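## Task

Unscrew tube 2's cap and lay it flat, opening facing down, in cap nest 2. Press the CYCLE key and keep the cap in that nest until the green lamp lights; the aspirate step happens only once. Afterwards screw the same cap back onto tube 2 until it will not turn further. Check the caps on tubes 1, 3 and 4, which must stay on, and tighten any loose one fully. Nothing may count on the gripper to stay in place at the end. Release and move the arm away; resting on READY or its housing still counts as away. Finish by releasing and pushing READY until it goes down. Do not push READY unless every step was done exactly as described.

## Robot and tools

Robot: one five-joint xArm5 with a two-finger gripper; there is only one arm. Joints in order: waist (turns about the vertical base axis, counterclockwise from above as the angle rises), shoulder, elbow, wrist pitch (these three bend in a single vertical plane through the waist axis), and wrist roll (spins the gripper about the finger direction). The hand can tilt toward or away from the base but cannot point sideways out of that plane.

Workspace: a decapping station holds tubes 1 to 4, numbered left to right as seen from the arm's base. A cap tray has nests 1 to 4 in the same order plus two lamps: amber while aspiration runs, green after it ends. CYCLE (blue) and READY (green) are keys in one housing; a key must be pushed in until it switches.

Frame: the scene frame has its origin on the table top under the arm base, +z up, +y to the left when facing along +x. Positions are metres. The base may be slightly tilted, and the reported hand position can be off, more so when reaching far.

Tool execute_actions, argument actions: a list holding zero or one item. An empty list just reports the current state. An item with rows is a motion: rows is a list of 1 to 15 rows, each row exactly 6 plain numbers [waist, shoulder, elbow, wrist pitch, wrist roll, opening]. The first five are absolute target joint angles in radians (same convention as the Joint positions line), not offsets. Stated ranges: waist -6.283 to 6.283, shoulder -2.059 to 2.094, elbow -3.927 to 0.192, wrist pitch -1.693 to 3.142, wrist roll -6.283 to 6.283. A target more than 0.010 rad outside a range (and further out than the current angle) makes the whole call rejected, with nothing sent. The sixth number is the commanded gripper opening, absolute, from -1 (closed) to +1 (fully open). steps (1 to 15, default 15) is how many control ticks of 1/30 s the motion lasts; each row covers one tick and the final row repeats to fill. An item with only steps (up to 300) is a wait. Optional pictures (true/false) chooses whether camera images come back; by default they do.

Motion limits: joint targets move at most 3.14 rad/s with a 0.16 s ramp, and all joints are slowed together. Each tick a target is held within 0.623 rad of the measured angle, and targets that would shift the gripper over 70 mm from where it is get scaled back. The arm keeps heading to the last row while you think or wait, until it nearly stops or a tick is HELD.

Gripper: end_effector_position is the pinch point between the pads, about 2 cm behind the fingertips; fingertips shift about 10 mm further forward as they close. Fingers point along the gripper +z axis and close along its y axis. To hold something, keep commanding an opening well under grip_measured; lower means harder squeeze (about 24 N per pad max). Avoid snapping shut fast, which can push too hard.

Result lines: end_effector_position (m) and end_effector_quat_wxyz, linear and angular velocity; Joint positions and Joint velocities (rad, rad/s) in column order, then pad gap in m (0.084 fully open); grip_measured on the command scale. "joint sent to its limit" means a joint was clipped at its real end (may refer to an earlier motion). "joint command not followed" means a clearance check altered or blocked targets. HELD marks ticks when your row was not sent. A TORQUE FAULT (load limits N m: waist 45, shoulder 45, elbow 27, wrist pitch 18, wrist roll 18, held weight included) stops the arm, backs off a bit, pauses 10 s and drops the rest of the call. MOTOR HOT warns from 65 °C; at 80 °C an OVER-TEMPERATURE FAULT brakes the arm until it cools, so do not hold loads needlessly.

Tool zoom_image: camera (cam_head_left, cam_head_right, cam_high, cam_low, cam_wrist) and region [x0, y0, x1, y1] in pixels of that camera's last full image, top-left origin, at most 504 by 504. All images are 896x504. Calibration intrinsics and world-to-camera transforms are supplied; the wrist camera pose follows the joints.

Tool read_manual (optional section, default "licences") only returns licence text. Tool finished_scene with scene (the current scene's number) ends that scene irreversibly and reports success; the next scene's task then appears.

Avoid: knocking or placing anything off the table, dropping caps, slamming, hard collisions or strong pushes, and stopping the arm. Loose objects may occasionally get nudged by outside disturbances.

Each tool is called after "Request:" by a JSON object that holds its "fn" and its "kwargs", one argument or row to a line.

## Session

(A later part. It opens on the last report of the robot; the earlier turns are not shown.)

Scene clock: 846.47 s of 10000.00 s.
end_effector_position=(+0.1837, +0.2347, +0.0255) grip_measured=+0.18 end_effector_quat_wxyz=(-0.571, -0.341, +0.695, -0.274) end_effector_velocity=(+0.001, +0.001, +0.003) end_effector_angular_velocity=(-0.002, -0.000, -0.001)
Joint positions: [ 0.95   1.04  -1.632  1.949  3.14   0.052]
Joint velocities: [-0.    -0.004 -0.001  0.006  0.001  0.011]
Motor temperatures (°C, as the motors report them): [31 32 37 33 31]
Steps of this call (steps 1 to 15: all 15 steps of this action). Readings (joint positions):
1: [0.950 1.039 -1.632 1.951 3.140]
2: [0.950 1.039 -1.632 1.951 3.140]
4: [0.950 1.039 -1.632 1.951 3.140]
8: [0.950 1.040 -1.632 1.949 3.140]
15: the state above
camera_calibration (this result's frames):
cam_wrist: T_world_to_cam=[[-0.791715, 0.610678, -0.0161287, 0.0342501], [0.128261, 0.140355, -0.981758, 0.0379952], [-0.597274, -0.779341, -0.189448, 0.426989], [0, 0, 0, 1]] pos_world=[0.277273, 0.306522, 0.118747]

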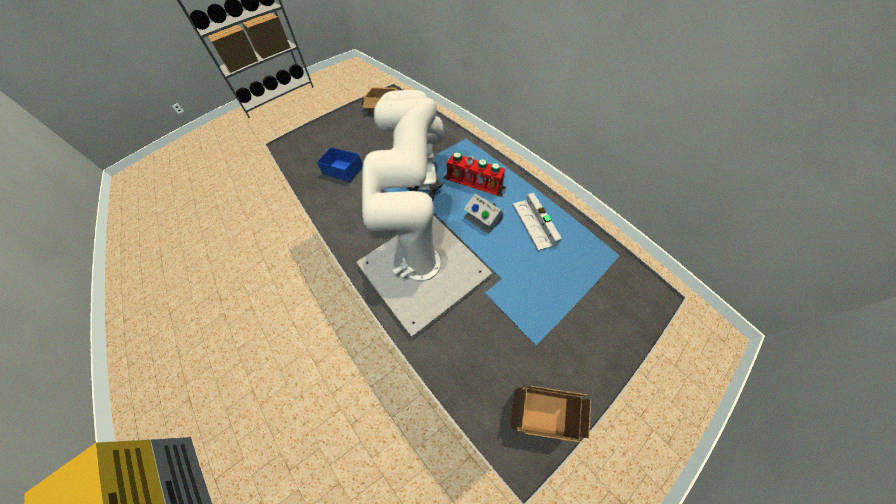

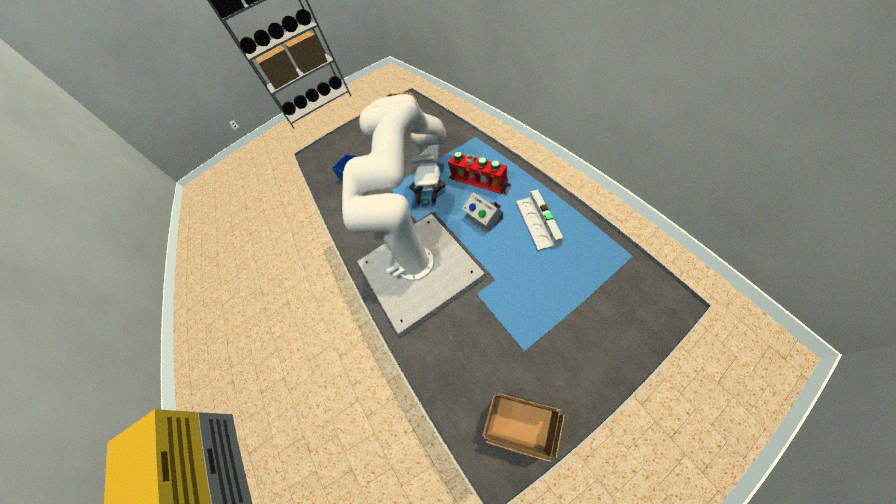

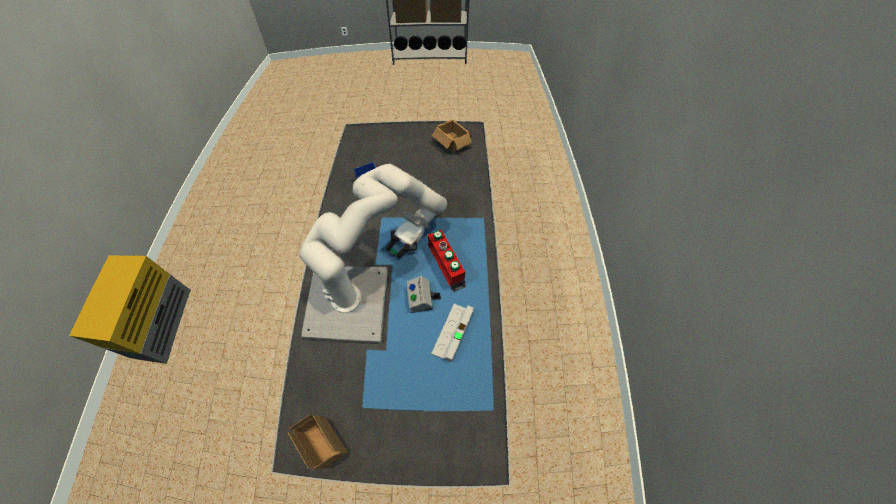

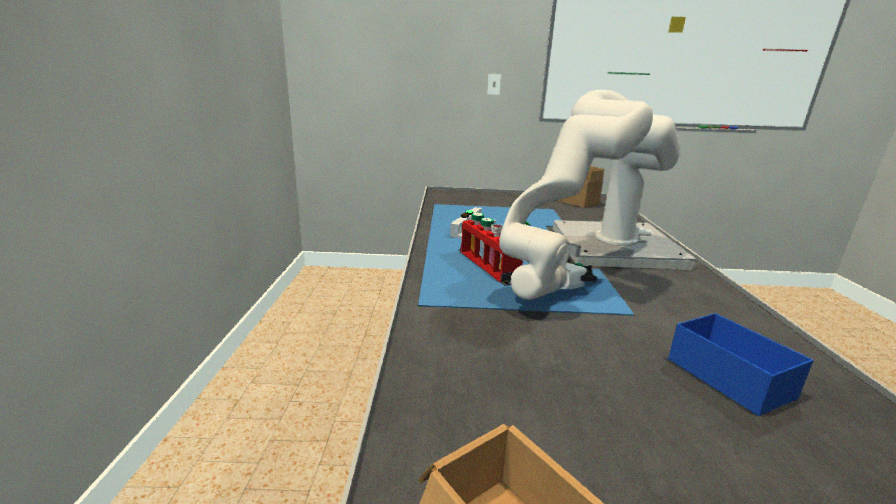

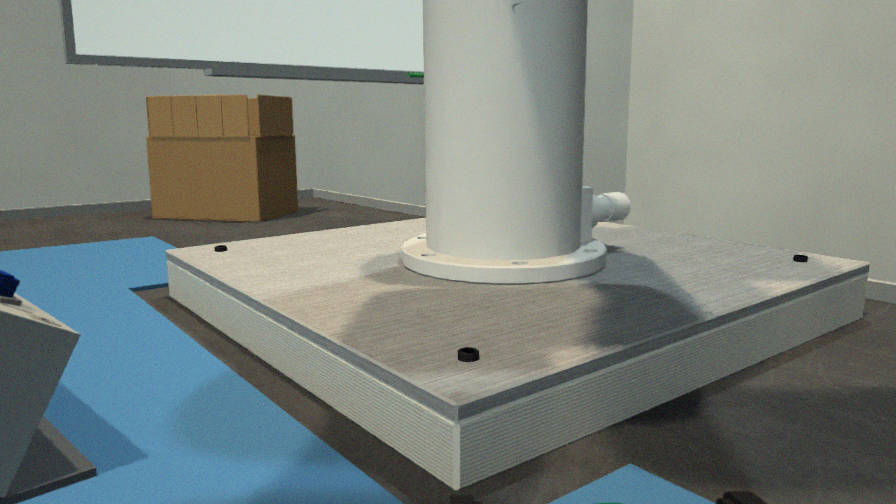

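Request:
{"fn": "execute_actions", "kwargs": {
  "actions": [
    {"rows":[[0.95,1.0,-1.635,2.1,3.14,0.3]]}
  ],
  "pictures": false
}}

Request:
{"fn": "execute_actions", "kwargs": {
  "actions": [
    {"rows":[[0.95,0.85,-1.7,2.25,3.14,0.3]]}
  ],
  "pictures": false
}}

Request:
{"fn": "execute_actions", "kwargs": {
  "actions": [
    {"rows":[[1.25,0.4,-1.3,1.8,3.14,0.3]]}
  ],
  "pictures": false
}}

Request:
{"fn": "execute_actions", "kwargs": {
  "actions": [
    {"steps":15}
  ]
}}

Request:
{"fn": "zoom_image", "kwargs": {
  "camera": "cam_head_right",
  "region": [380, 150, 480, 230]
}}

Request:
{"fn": "zoom_image", "kwargs": {
  "camera": "cam_high",
  "region": [350, 200, 450, 280]
}}

Scene clock: 852.17 s of 10000.00 s.
end_effector_position=(+0.1804, +0.2300, +0.0727) grip_measured=+0.29 end_effector_quat_wxyz=(+0.607, +0.326, -0.663, +0.292) end_effector_velocity=(+0.000, -0.000, +0.005) end_effector_angular_velocity=(-0.008, +0.006, -0.001)
Joint positions: [ 0.95   1.001 -1.635  2.098  3.14   0.056]
Joint velocities: [-0.001 -0.005 -0.     0.016  0.     0.   ]
Motor temperatures (°C, as the motors report them): [31 32 37 33 31]
Steps of this call (steps 1 to 15: the robot went on to your last target; steps 16 to 156: nothing new was sent; steps 157 to 171: all 15 steps of this action). Readings (joint positions):
157: [0.950 1.040 -1.632 1.950 3.140]
158: [0.950 1.039 -1.632 1.954 3.140]
160: [0.950 1.031 -1.632 1.992 3.140]
164: [0.950 1.004 -1.636 2.076 3.140]
171: the state above

Scene clock: 852.67 s of 10000.00 s.
end_effector_position=(+0.2001, +0.2543, +0.1564) grip_measured=+0.29 end_effector_quat_wxyz=(+0.586, +0.335, -0.681, +0.282) end_effector_velocity=(-0.000, -0.000, +0.011) end_effector_angular_velocity=(-0.010, +0.007, -0.000)
Joint positions: [ 0.95   0.853 -1.698  2.248  3.14   0.056]
Joint velocities: [ 0.    -0.013 -0.004  0.029  0.001  0.   ]
Motor temperatures (°C, as the motors report them): [31 32 37 33 31]
Steps of this call (steps 1 to 15: all 15 steps of this action). Readings (joint positions):
1: [0.950 1.001 -1.635 2.099 3.140]
2: [0.950 0.999 -1.635 2.103 3.140]
4: [0.950 0.971 -1.645 2.136 3.140]
8: [0.950 0.882 -1.689 2.213 3.140]
15: the state above

Scene clock: 853.17 s of 10000.00 s.
end_effector_position=(+0.1215, +0.3051, +0.1704) grip_measured=+0.29 end_effector_quat_wxyz=(-0.374, -0.506, +0.737, -0.248) end_effector_velocity=(-0.036, +0.007, -0.011) end_effector_angular_velocity=(+0.194, -0.073, +0.108)
Joint positions: [ 1.24   0.417 -1.317  1.82   3.14   0.056]
Joint velocities: [ 0.109 -0.189  0.222 -0.24  -0.002 -0.   ]
Motor temperatures (°C, as the motors report them): [31 32 37 33 31]
Steps of this call (steps 1 to 15: all 15 steps of this action). Readings (joint positions):
1: [0.950 0.853 -1.698 2.248 3.140]
2: [0.951 0.849 -1.695 2.245 3.140]
4: [0.975 0.811 -1.655 2.202 3.140]
8: [1.107 0.618 -1.495 2.018 3.140]
15: the state above

Scene clock: 853.67 s of 10000.00 s.
end_effector_position=(+0.1184, +0.3062, +0.1699) grip_measured=+0.29 end_effector_quat_wxyz=(-0.366, -0.512, +0.738, -0.245) end_effector_velocity=(-0.001, +0.001, +0.001) end_effector_angular_velocity=(+0.004, -0.001, +0.005)
Joint positions: [ 1.25   0.4   -1.3    1.8    3.14   0.056]
Joint velocities: [ 0.004 -0.003  0.    -0.002 -0.001  0.   ]
Motor temperatures (°C, as the motors report them): [31 32 37 33 31]
Steps of this call (steps 1 to 15: the robot went on to your last target). Readings (joint positions):
1: [1.242 0.412 -1.311 1.813 3.140]
2: [1.244 0.409 -1.307 1.809 3.140]
4: [1.246 0.405 -1.303 1.804 3.140]
8: [1.248 0.402 -1.301 1.801 3.140]
15: the state above
camera_calibration (this result's frames):
cam_wrist: T_world_to_cam=[[-0.932812, 0.360127, -0.0130239, 0.0341952], [0.227683, 0.560968, -0.795912, 0.00591805], [-0.279323, -0.745402, -0.605273, 0.493681], [0, 0, 0, 1]] pos_world=[0.168447, 0.352356, 0.303967]

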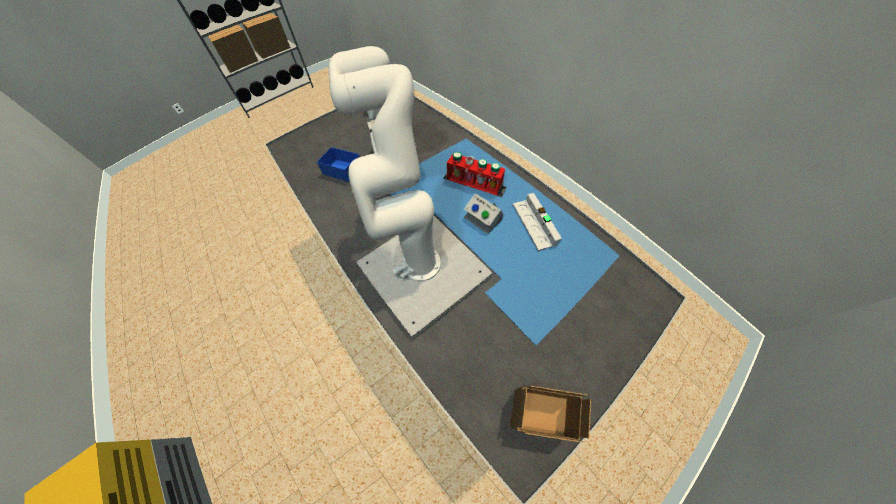

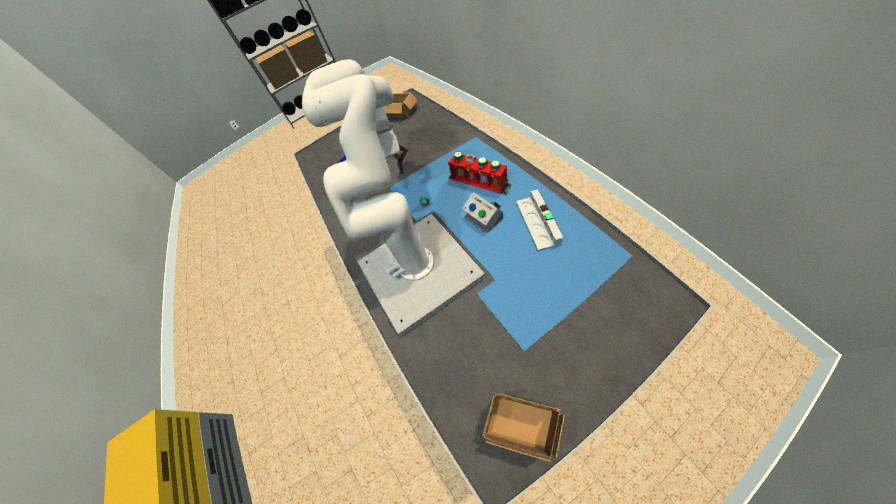

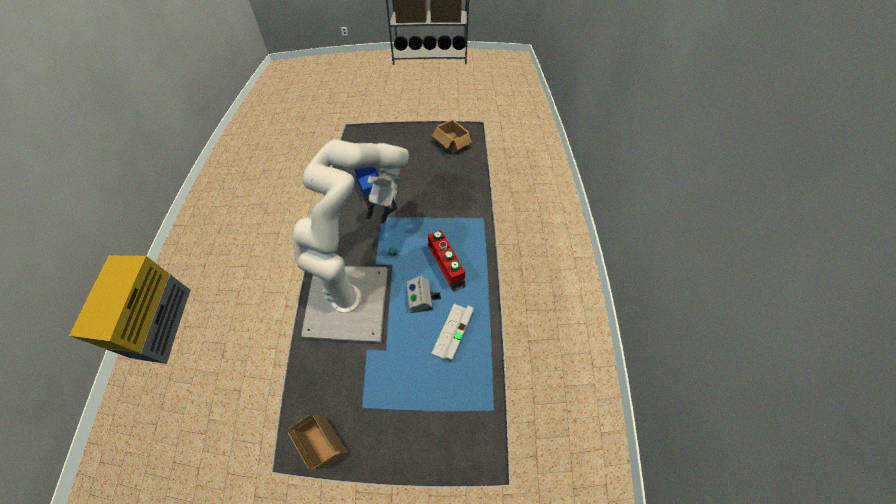

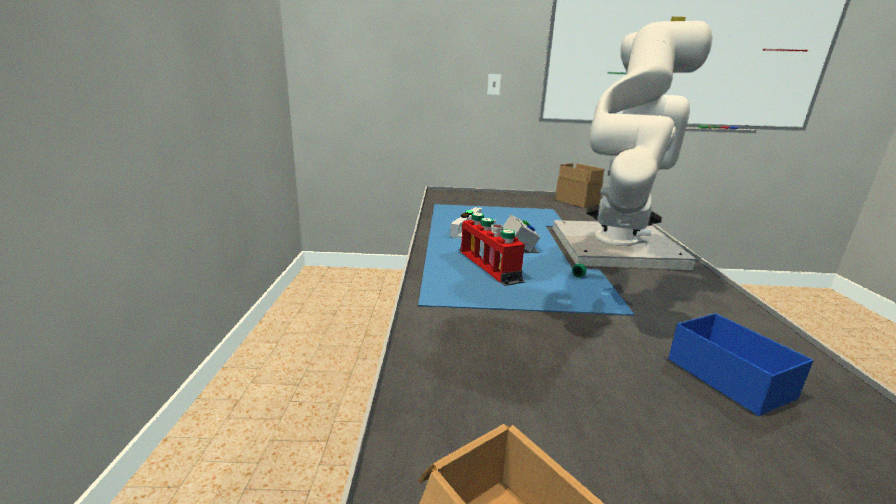

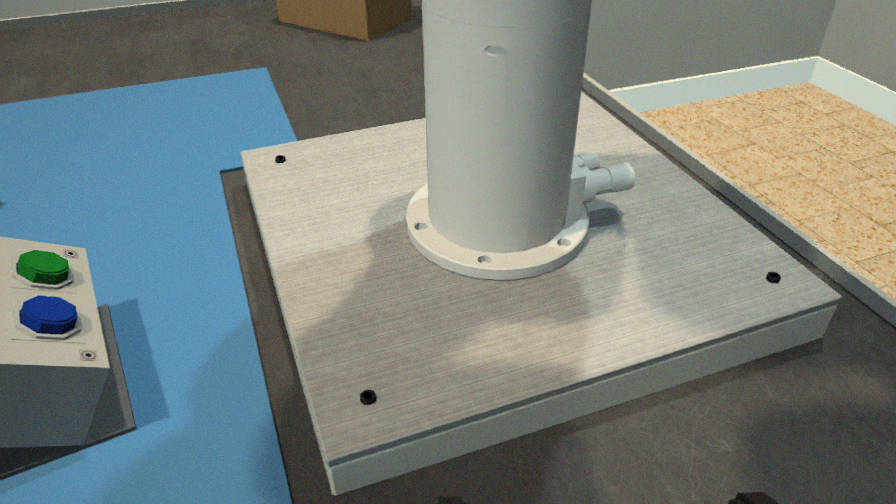

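Region (380, 150, 480, 230) of cam_head_right's 896x504 image, scaled by 5.040, with more detail than that image has; it fills the top 403 rows of this view, and the rest is white.

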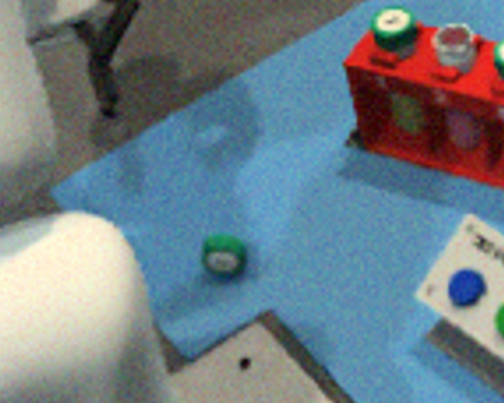

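Region (350, 200, 450, 280) of cam_high's 896x504 image, scaled by 5.040, with more detail than that image has; it fills the top 403 rows of this view, and the rest is white.

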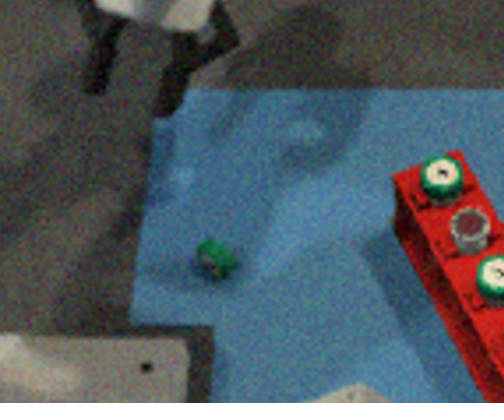

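Request:
{"fn": "execute_actions", "kwargs": {
  "actions": [
    {"rows":[[1.2,-0.1,-0.6,0.7,3.14,0.3]]}
  ],
  "pictures": false
}}

Request:
{"fn": "execute_actions", "kwargs": {
  "actions": [
    {"rows":[[0.95,-0.2,-0.3,0.5,3.14,0.3]]}
  ],
  "pictures": false
}}

Request:
{"fn": "execute_actions", "kwargs": {
  "actions": [
    {"rows":[[0.95,-0.13,-0.24,0.37,3.14,0.3]]}
  ]
}}

Request:
{"fn": "zoom_image", "kwargs": {
  "camera": "cam_head_right",
  "region": [380, 150, 480, 230]
}}

Request:
{"fn": "zoom_image", "kwargs": {
  "camera": "cam_low",
  "region": [520, 220, 640, 300]
}}

Scene clock: 865.20 s of 10000.00 s.
end_effector_position=(+0.1393, +0.3165, +0.1148) grip_measured=+0.29 end_effector_quat_wxyz=(-0.080, -0.546, +0.833, -0.046) end_effector_velocity=(+0.154, +0.331, +0.023) end_effector_angular_velocity=(+1.636, -0.716, -0.043)
Joint positions: [ 1.202 -0.079 -0.632  0.884  3.14   0.056]
Joint velocities: [-0.024 -0.255  0.386 -1.916  0.001  0.   ]
Motor temperatures (°C, as the motors report them): [31 32 37 33 31]
Steps of this call (steps 1 to 15: the robot went on to your last target; steps 16 to 331: nothing new was sent; steps 332 to 346: all 15 steps of this action). Readings (joint positions):
332: [1.250 0.400 -1.300 1.800 3.140]
333: [1.250 0.398 -1.296 1.796 3.140]
335: [1.247 0.366 -1.254 1.752 3.140]
339: [1.225 0.151 -0.981 1.475 3.140]
346: the state above

Scene clock: 865.70 s of 10000.00 s.
end_effector_position=(+0.1872, +0.2429, +0.0721) grip_measured=+0.29 end_effector_quat_wxyz=(-0.010, -0.442, +0.897, -0.001) end_effector_velocity=(+0.015, -0.028, -0.008) end_effector_angular_velocity=(+0.052, -0.042, -0.094)
Joint positions: [ 0.958 -0.196 -0.311  0.51   3.14   0.056]
Joint velocities: [-0.094 -0.051  0.107 -0.123 -0.001  0.   ]
Motor temperatures (°C, as the motors report them): [31 32 37 33 31]
Steps of this call (steps 1 to 15: all 15 steps of this action). Readings (joint positions):
1: [1.201 -0.086 -0.622 0.827 3.140]
2: [1.199 -0.092 -0.614 0.782 3.140]
4: [1.170 -0.108 -0.575 0.714 3.140]
8: [1.059 -0.151 -0.435 0.614 3.140]
15: the state above

Scene clock: 866.20 s of 10000.00 s.
end_effector_position=(+0.1782, +0.2276, +0.0433) grip_measured=+0.29 end_effector_quat_wxyz=(-0.007, -0.439, +0.899, +0.000) end_effector_velocity=(-0.001, -0.002, -0.003) end_effector_angular_velocity=(+0.001, -0.001, -0.003)
Joint positions: [ 0.95  -0.131 -0.241  0.371  3.14   0.056]
Joint velocities: [-0.002  0.005  0.008 -0.015  0.001 -0.   ]
Motor temperatures (°C, as the motors report them): [31 32 37 33 31]
Steps of this call (steps 1 to 15: all 15 steps of this action). Readings (joint positions):
1: [0.956 -0.197 -0.308 0.506 3.140]
2: [0.954 -0.197 -0.305 0.500 3.140]
4: [0.953 -0.180 -0.288 0.461 3.140]
8: [0.951 -0.138 -0.247 0.392 3.140]
15: the state above
camera_calibration (this result's frames):
cam_wrist: T_world_to_cam=[[-0.774386, 0.632694, -0.00488345, 0.0259518], [0.632633, 0.774143, -0.0218387, -0.218561], [-0.0100367, -0.020001, -0.99975, 0.17916], [0, 0, 0, 1]] pos_world=[0.160164, 0.156362, 0.174469]

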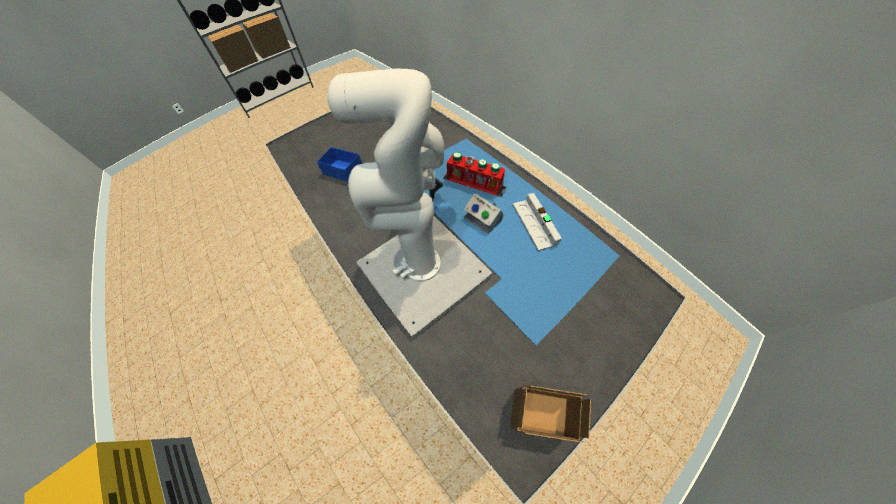

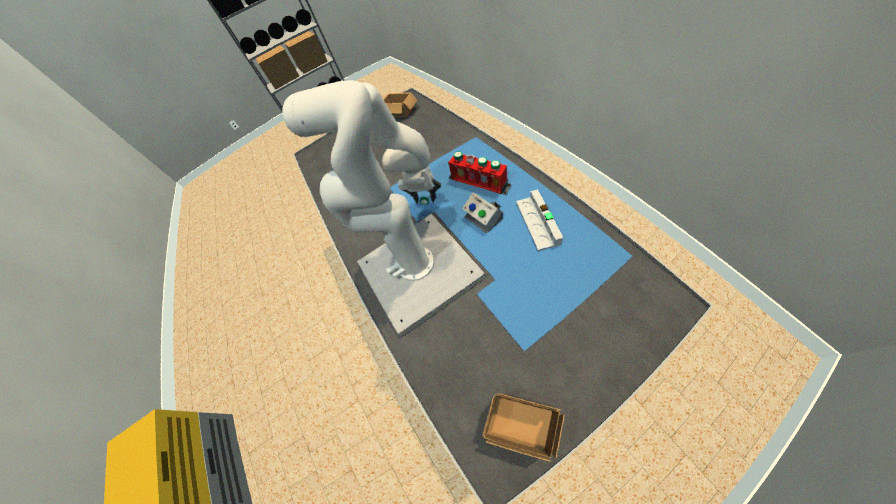

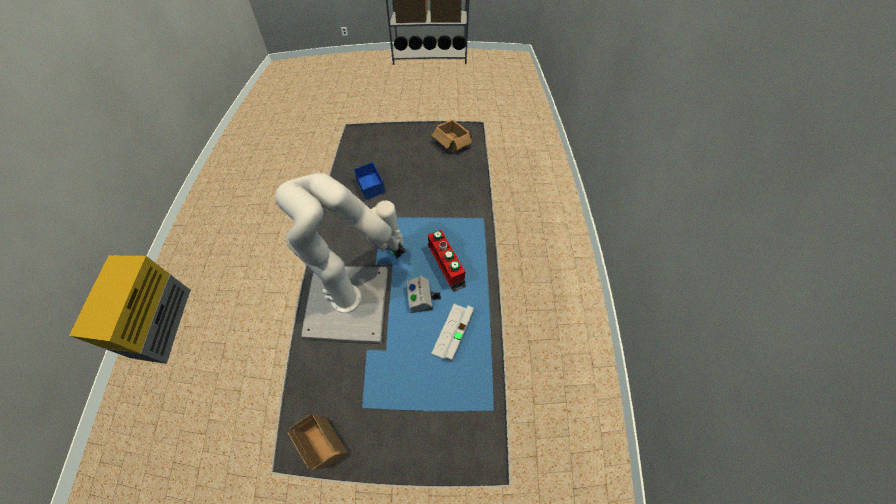

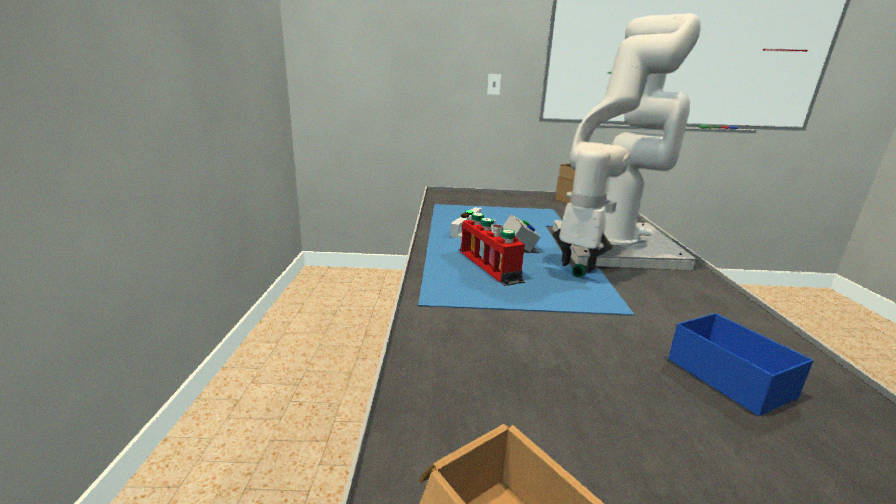

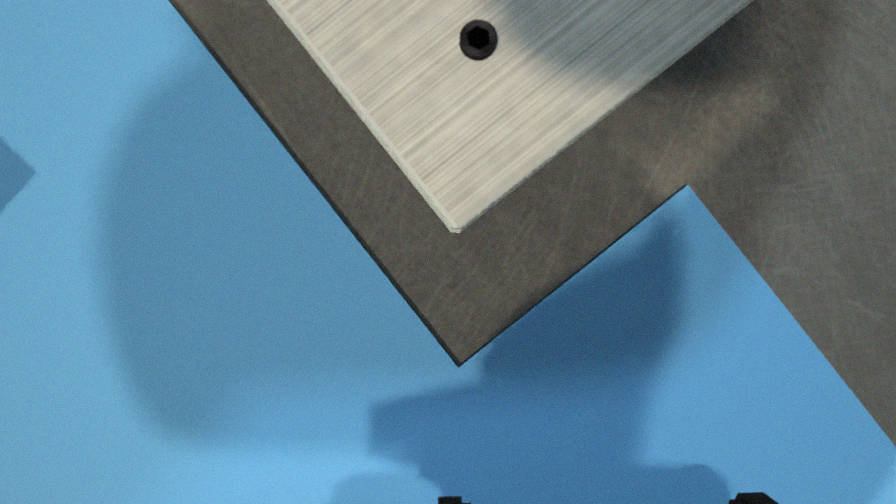

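Region (380, 150, 480, 230) of cam_head_right's 896x504 image, scaled by 5.040, with more detail than that image has; it fills the top 403 rows of this view, and the rest is white.

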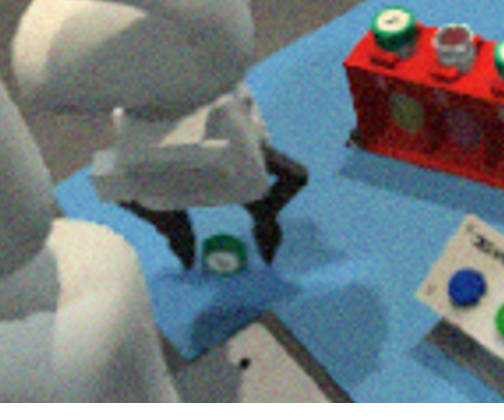

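Region (520, 220, 640, 300) of cam_low's 896x504 image, scaled by 4.200, with more detail than that image has.

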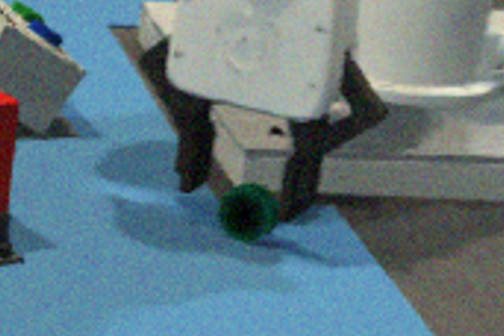

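Request:
{"fn": "execute_actions", "kwargs": {
  "actions": [
    {"rows":[[0.95,-0.075,-0.235,0.31,3.14,0.3]]}
  ]
}}

Request:
{"fn": "zoom_image", "kwargs": {
  "camera": "cam_head_right",
  "region": [380, 150, 480, 230]
}}

Request:
{"fn": "zoom_image", "kwargs": {
  "camera": "cam_low",
  "region": [520, 220, 640, 300]
}}

Scene clock: 869.57 s of 10000.00 s.
end_effector_position=(+0.1766, +0.2256, +0.0305) grip_measured=+0.29 end_effector_quat_wxyz=(-0.008, -0.439, +0.899, +0.000) end_effector_velocity=(+0.000, -0.000, -0.001) end_effector_angular_velocity=(+0.001, -0.001, -0.001)
Joint positions: [ 0.95  -0.076 -0.235  0.31   3.14   0.056]
Joint velocities: [-0.     0.005  0.    -0.006  0.001 -0.   ]
Motor temperatures (°C, as the motors report them): [31 31 37 33 31]
Steps of this call (steps 1 to 15: the robot went on to your last target; steps 16 to 86: nothing new was sent; steps 87 to 101: all 15 steps of this action). Readings (joint positions):
87: [0.950 -0.130 -0.240 0.370 3.140]
88: [0.950 -0.128 -0.240 0.367 3.140]
90: [0.950 -0.108 -0.239 0.345 3.140]
94: [0.950 -0.081 -0.235 0.318 3.140]
101: the state above
camera_calibration (this result's frames):
cam_wrist: T_world_to_cam=[[-0.77426, 0.632849, -0.00490097, 0.0258574], [0.632781, 0.774003, -0.0225297, -0.216195], [-0.0104645, -0.0205451, -0.999734, 0.166449], [0, 0, 0, 1]] pos_world=[0.158566, 0.154391, 0.161661]

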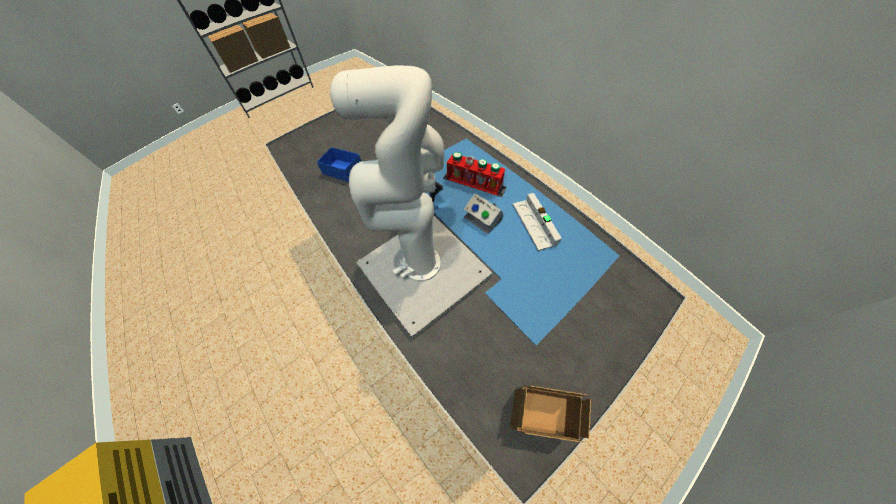

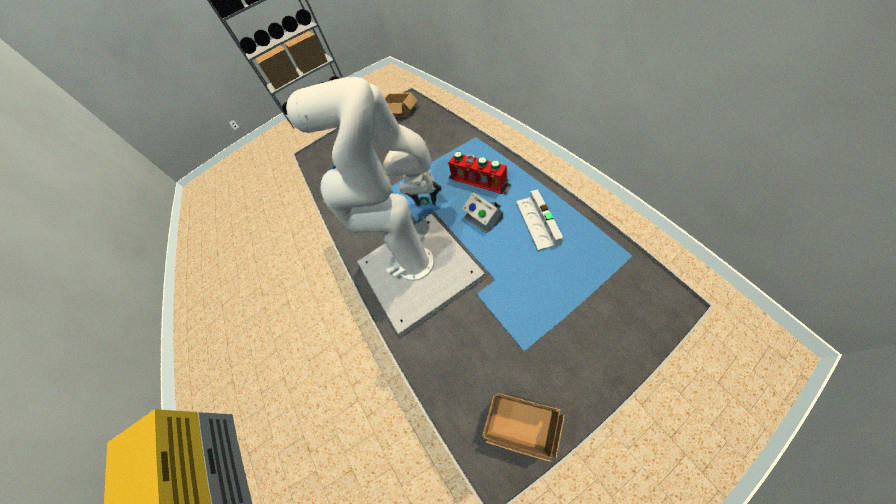

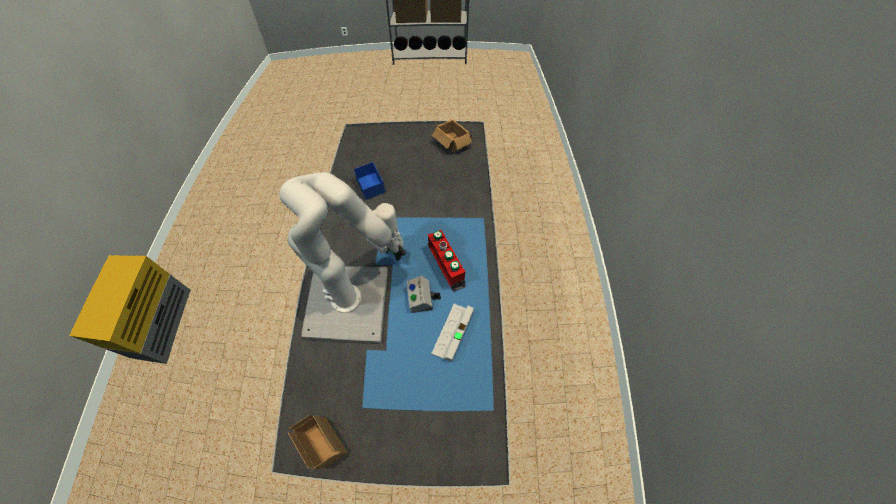

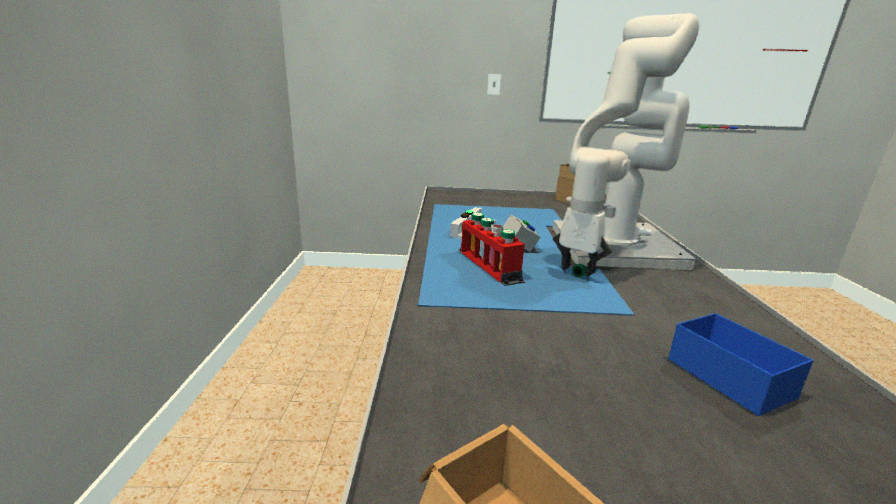

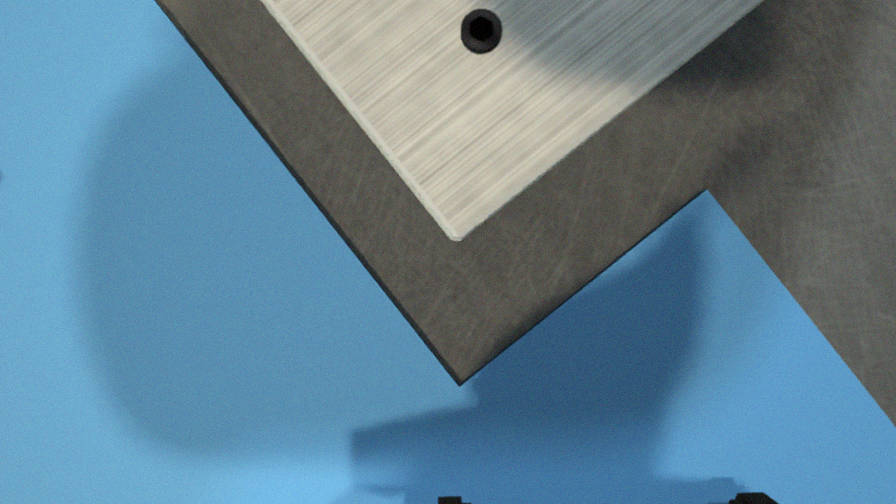

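Region (380, 150, 480, 230) of cam_head_right's 896x504 image, scaled by 5.040, with more detail than that image has; it fills the top 403 rows of this view, and the rest is white.

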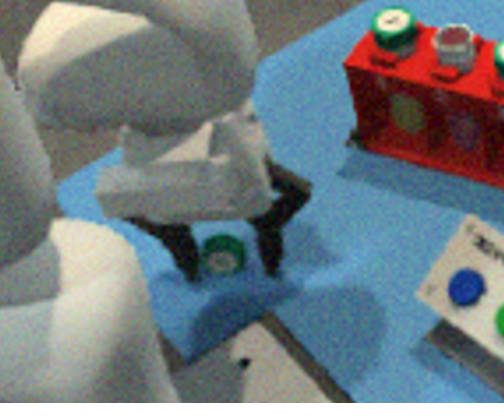

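Region (520, 220, 640, 300) of cam_low's 896x504 image, scaled by 4.200, with more detail than that image has.

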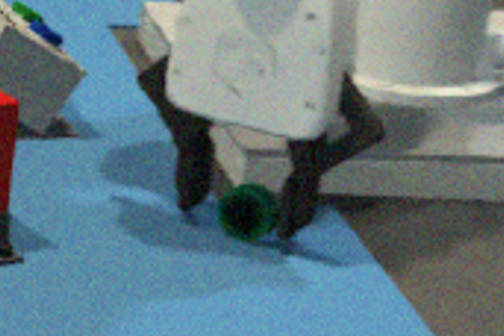

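Request:
{"fn": "execute_actions", "kwargs": {
  "actions": [
    {"rows":[[0.95,-0.04,-0.265,0.305,3.14,0.3],[0.95,-0.04,-0.265,0.305,3.14,0.3],[0.95,-0.04,-0.265,0.305,3.14,0.3],[0.95,-0.04,-0.265,0.305,3.14,0.3],[0.95,-0.04,-0.265,0.305,3.14,0.3],[0.95,-0.04,-0.265,0.305,3.14,0.3],[0.95,-0.04,-0.265,0.305,3.14,0.1],[0.95,-0.04,-0.265,0.305,3.14,0.1],[0.95,-0.04,-0.265,0.305,3.14,-0.1],[0.95,-0.04,-0.265,0.305,3.14,-0.1],[0.95,-0.04,-0.265,0.305,3.14,-0.25],[0.95,-0.04,-0.265,0.305,3.14,-0.25],[0.95,-0.04,-0.265,0.305,3.14,-0.4]]}
  ],
  "pictures": false
}}

Request:
{"fn": "execute_actions", "kwargs": {
  "actions": [
    {"rows":[[0.95,-0.04,-0.265,0.305,3.14,-0.5],[0.95,-0.04,-0.265,0.305,3.14,-0.5],[0.95,-0.04,-0.265,0.305,3.14,-0.6],[0.95,-0.04,-0.265,0.305,3.14,-0.7]]}
  ]
}}

Request:
{"fn": "zoom_image", "kwargs": {
  "camera": "cam_low",
  "region": [520, 220, 640, 300]
}}

Scene clock: 876.37 s of 10000.00 s.
end_effector_position=(+0.1816, +0.2321, +0.0280) grip_measured=-0.25 end_effector_quat_wxyz=(-0.008, -0.439, +0.899, +0.000) end_effector_velocity=(+0.000, +0.001, +0.000) end_effector_angular_velocity=(+0.001, -0.001, +0.000)
Joint positions: [ 0.95  -0.04  -0.265  0.305  3.14   0.033]
Joint velocities: [ 0.001  0.002 -0.002 -0.001  0.001  0.   ]
Motor temperatures (°C, as the motors report them): [31 31 37 33 31]
Steps of this call (steps 1 to 15: the robot went on to your last target; steps 16 to 189: nothing new was sent; steps 190 to 204: all 15 steps of this action). Readings (joint positions):
190: [0.950 -0.075 -0.235 0.310 3.140]
191: [0.950 -0.073 -0.237 0.310 3.140]
193: [0.950 -0.059 -0.248 0.308 3.140]
197: [0.950 -0.044 -0.262 0.306 3.140]
204: the state above

Scene clock: 876.87 s of 10000.00 s.
end_effector_position=(+0.1817, +0.2321, +0.0280) grip_measured=-0.25 end_effector_quat_wxyz=(-0.008, -0.439, +0.899, +0.000) end_effector_velocity=(+0.000, -0.000, -0.000) end_effector_angular_velocity=(+0.000, -0.000, +0.001)
Joint positions: [ 0.95  -0.04  -0.265  0.305  3.14   0.033]
Joint velocities: [-0.     0.     0.001 -0.001 -0.001  0.   ]
Motor temperatures (°C, as the motors report them): [31 31 37 33 31]
Steps of this call (steps 1 to 15: all 15 steps of this action). Readings (joint positions):
1: [0.950 -0.040 -0.265 0.305 3.140]
2: [0.950 -0.040 -0.265 0.305 3.140]
4: [0.950 -0.040 -0.265 0.305 3.140]
8: [0.950 -0.040 -0.265 0.305 3.140]
15: the state above
camera_calibration (this result's frames):
cam_wrist: T_world_to_cam=[[-0.774273, 0.632833, -0.00490946, 0.0256543], [0.632761, 0.774007, -0.0229433, -0.224549], [-0.0107193, -0.0208709, -0.999725, 0.164267], [0, 0, 0, 1]] pos_world=[0.16371, 0.160996, 0.159195]

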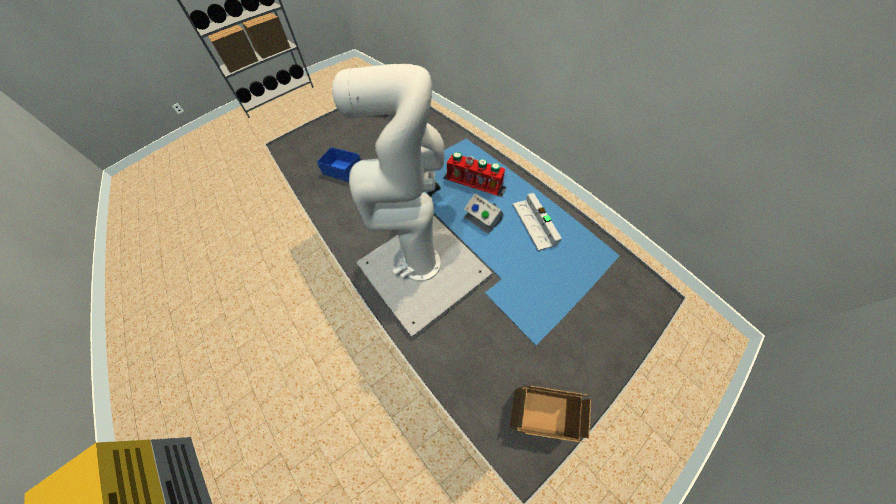

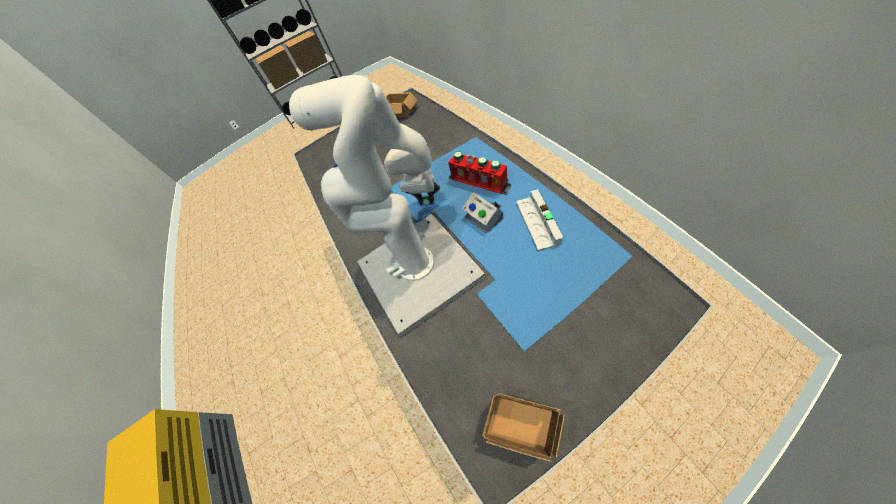

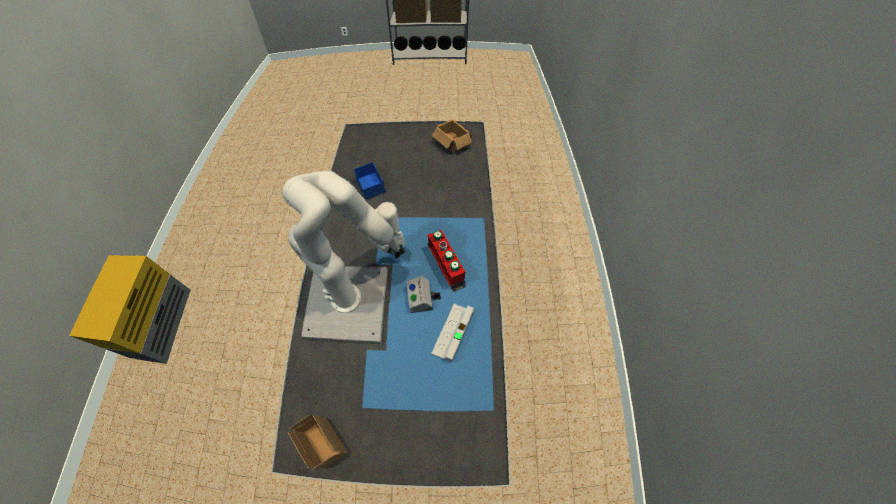

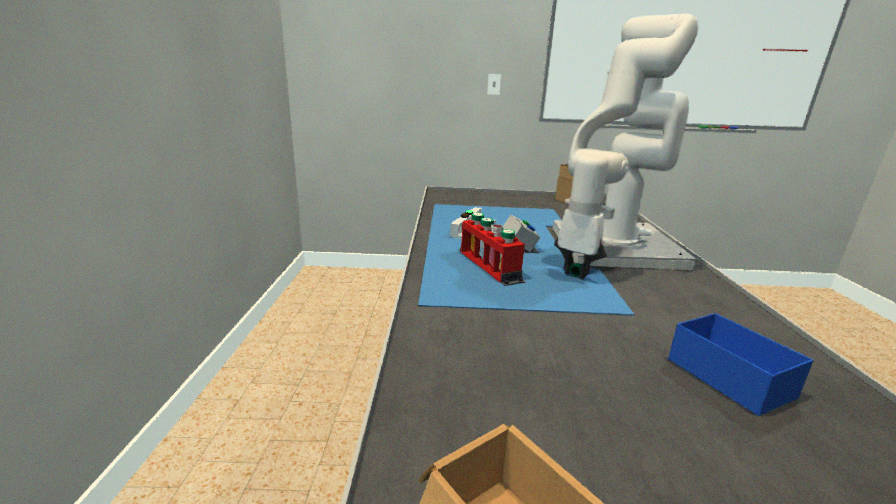

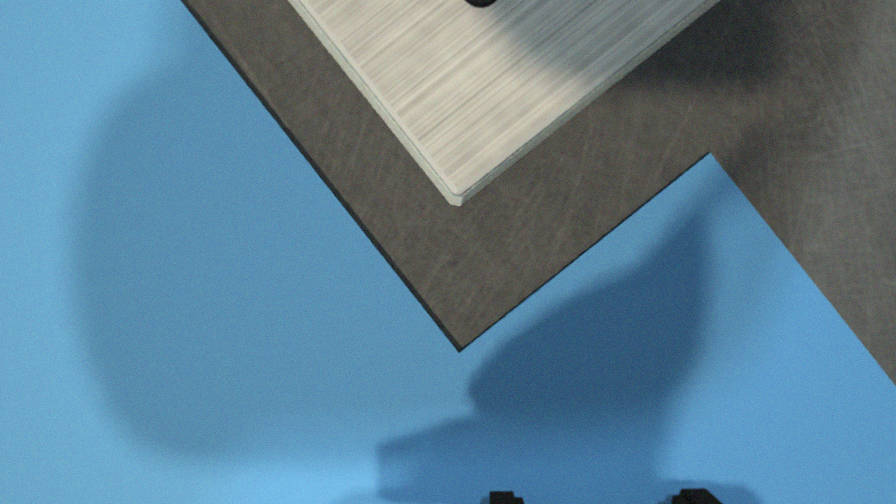

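Region (520, 220, 640, 300) of cam_low's 896x504 image, scaled by 4.200, with more detail than that image has.

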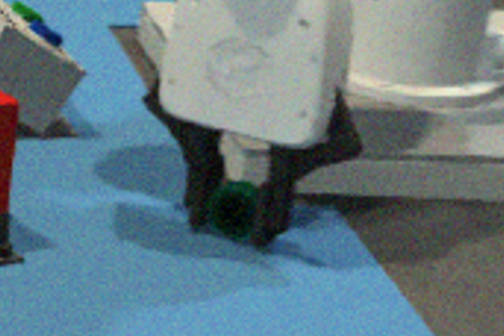

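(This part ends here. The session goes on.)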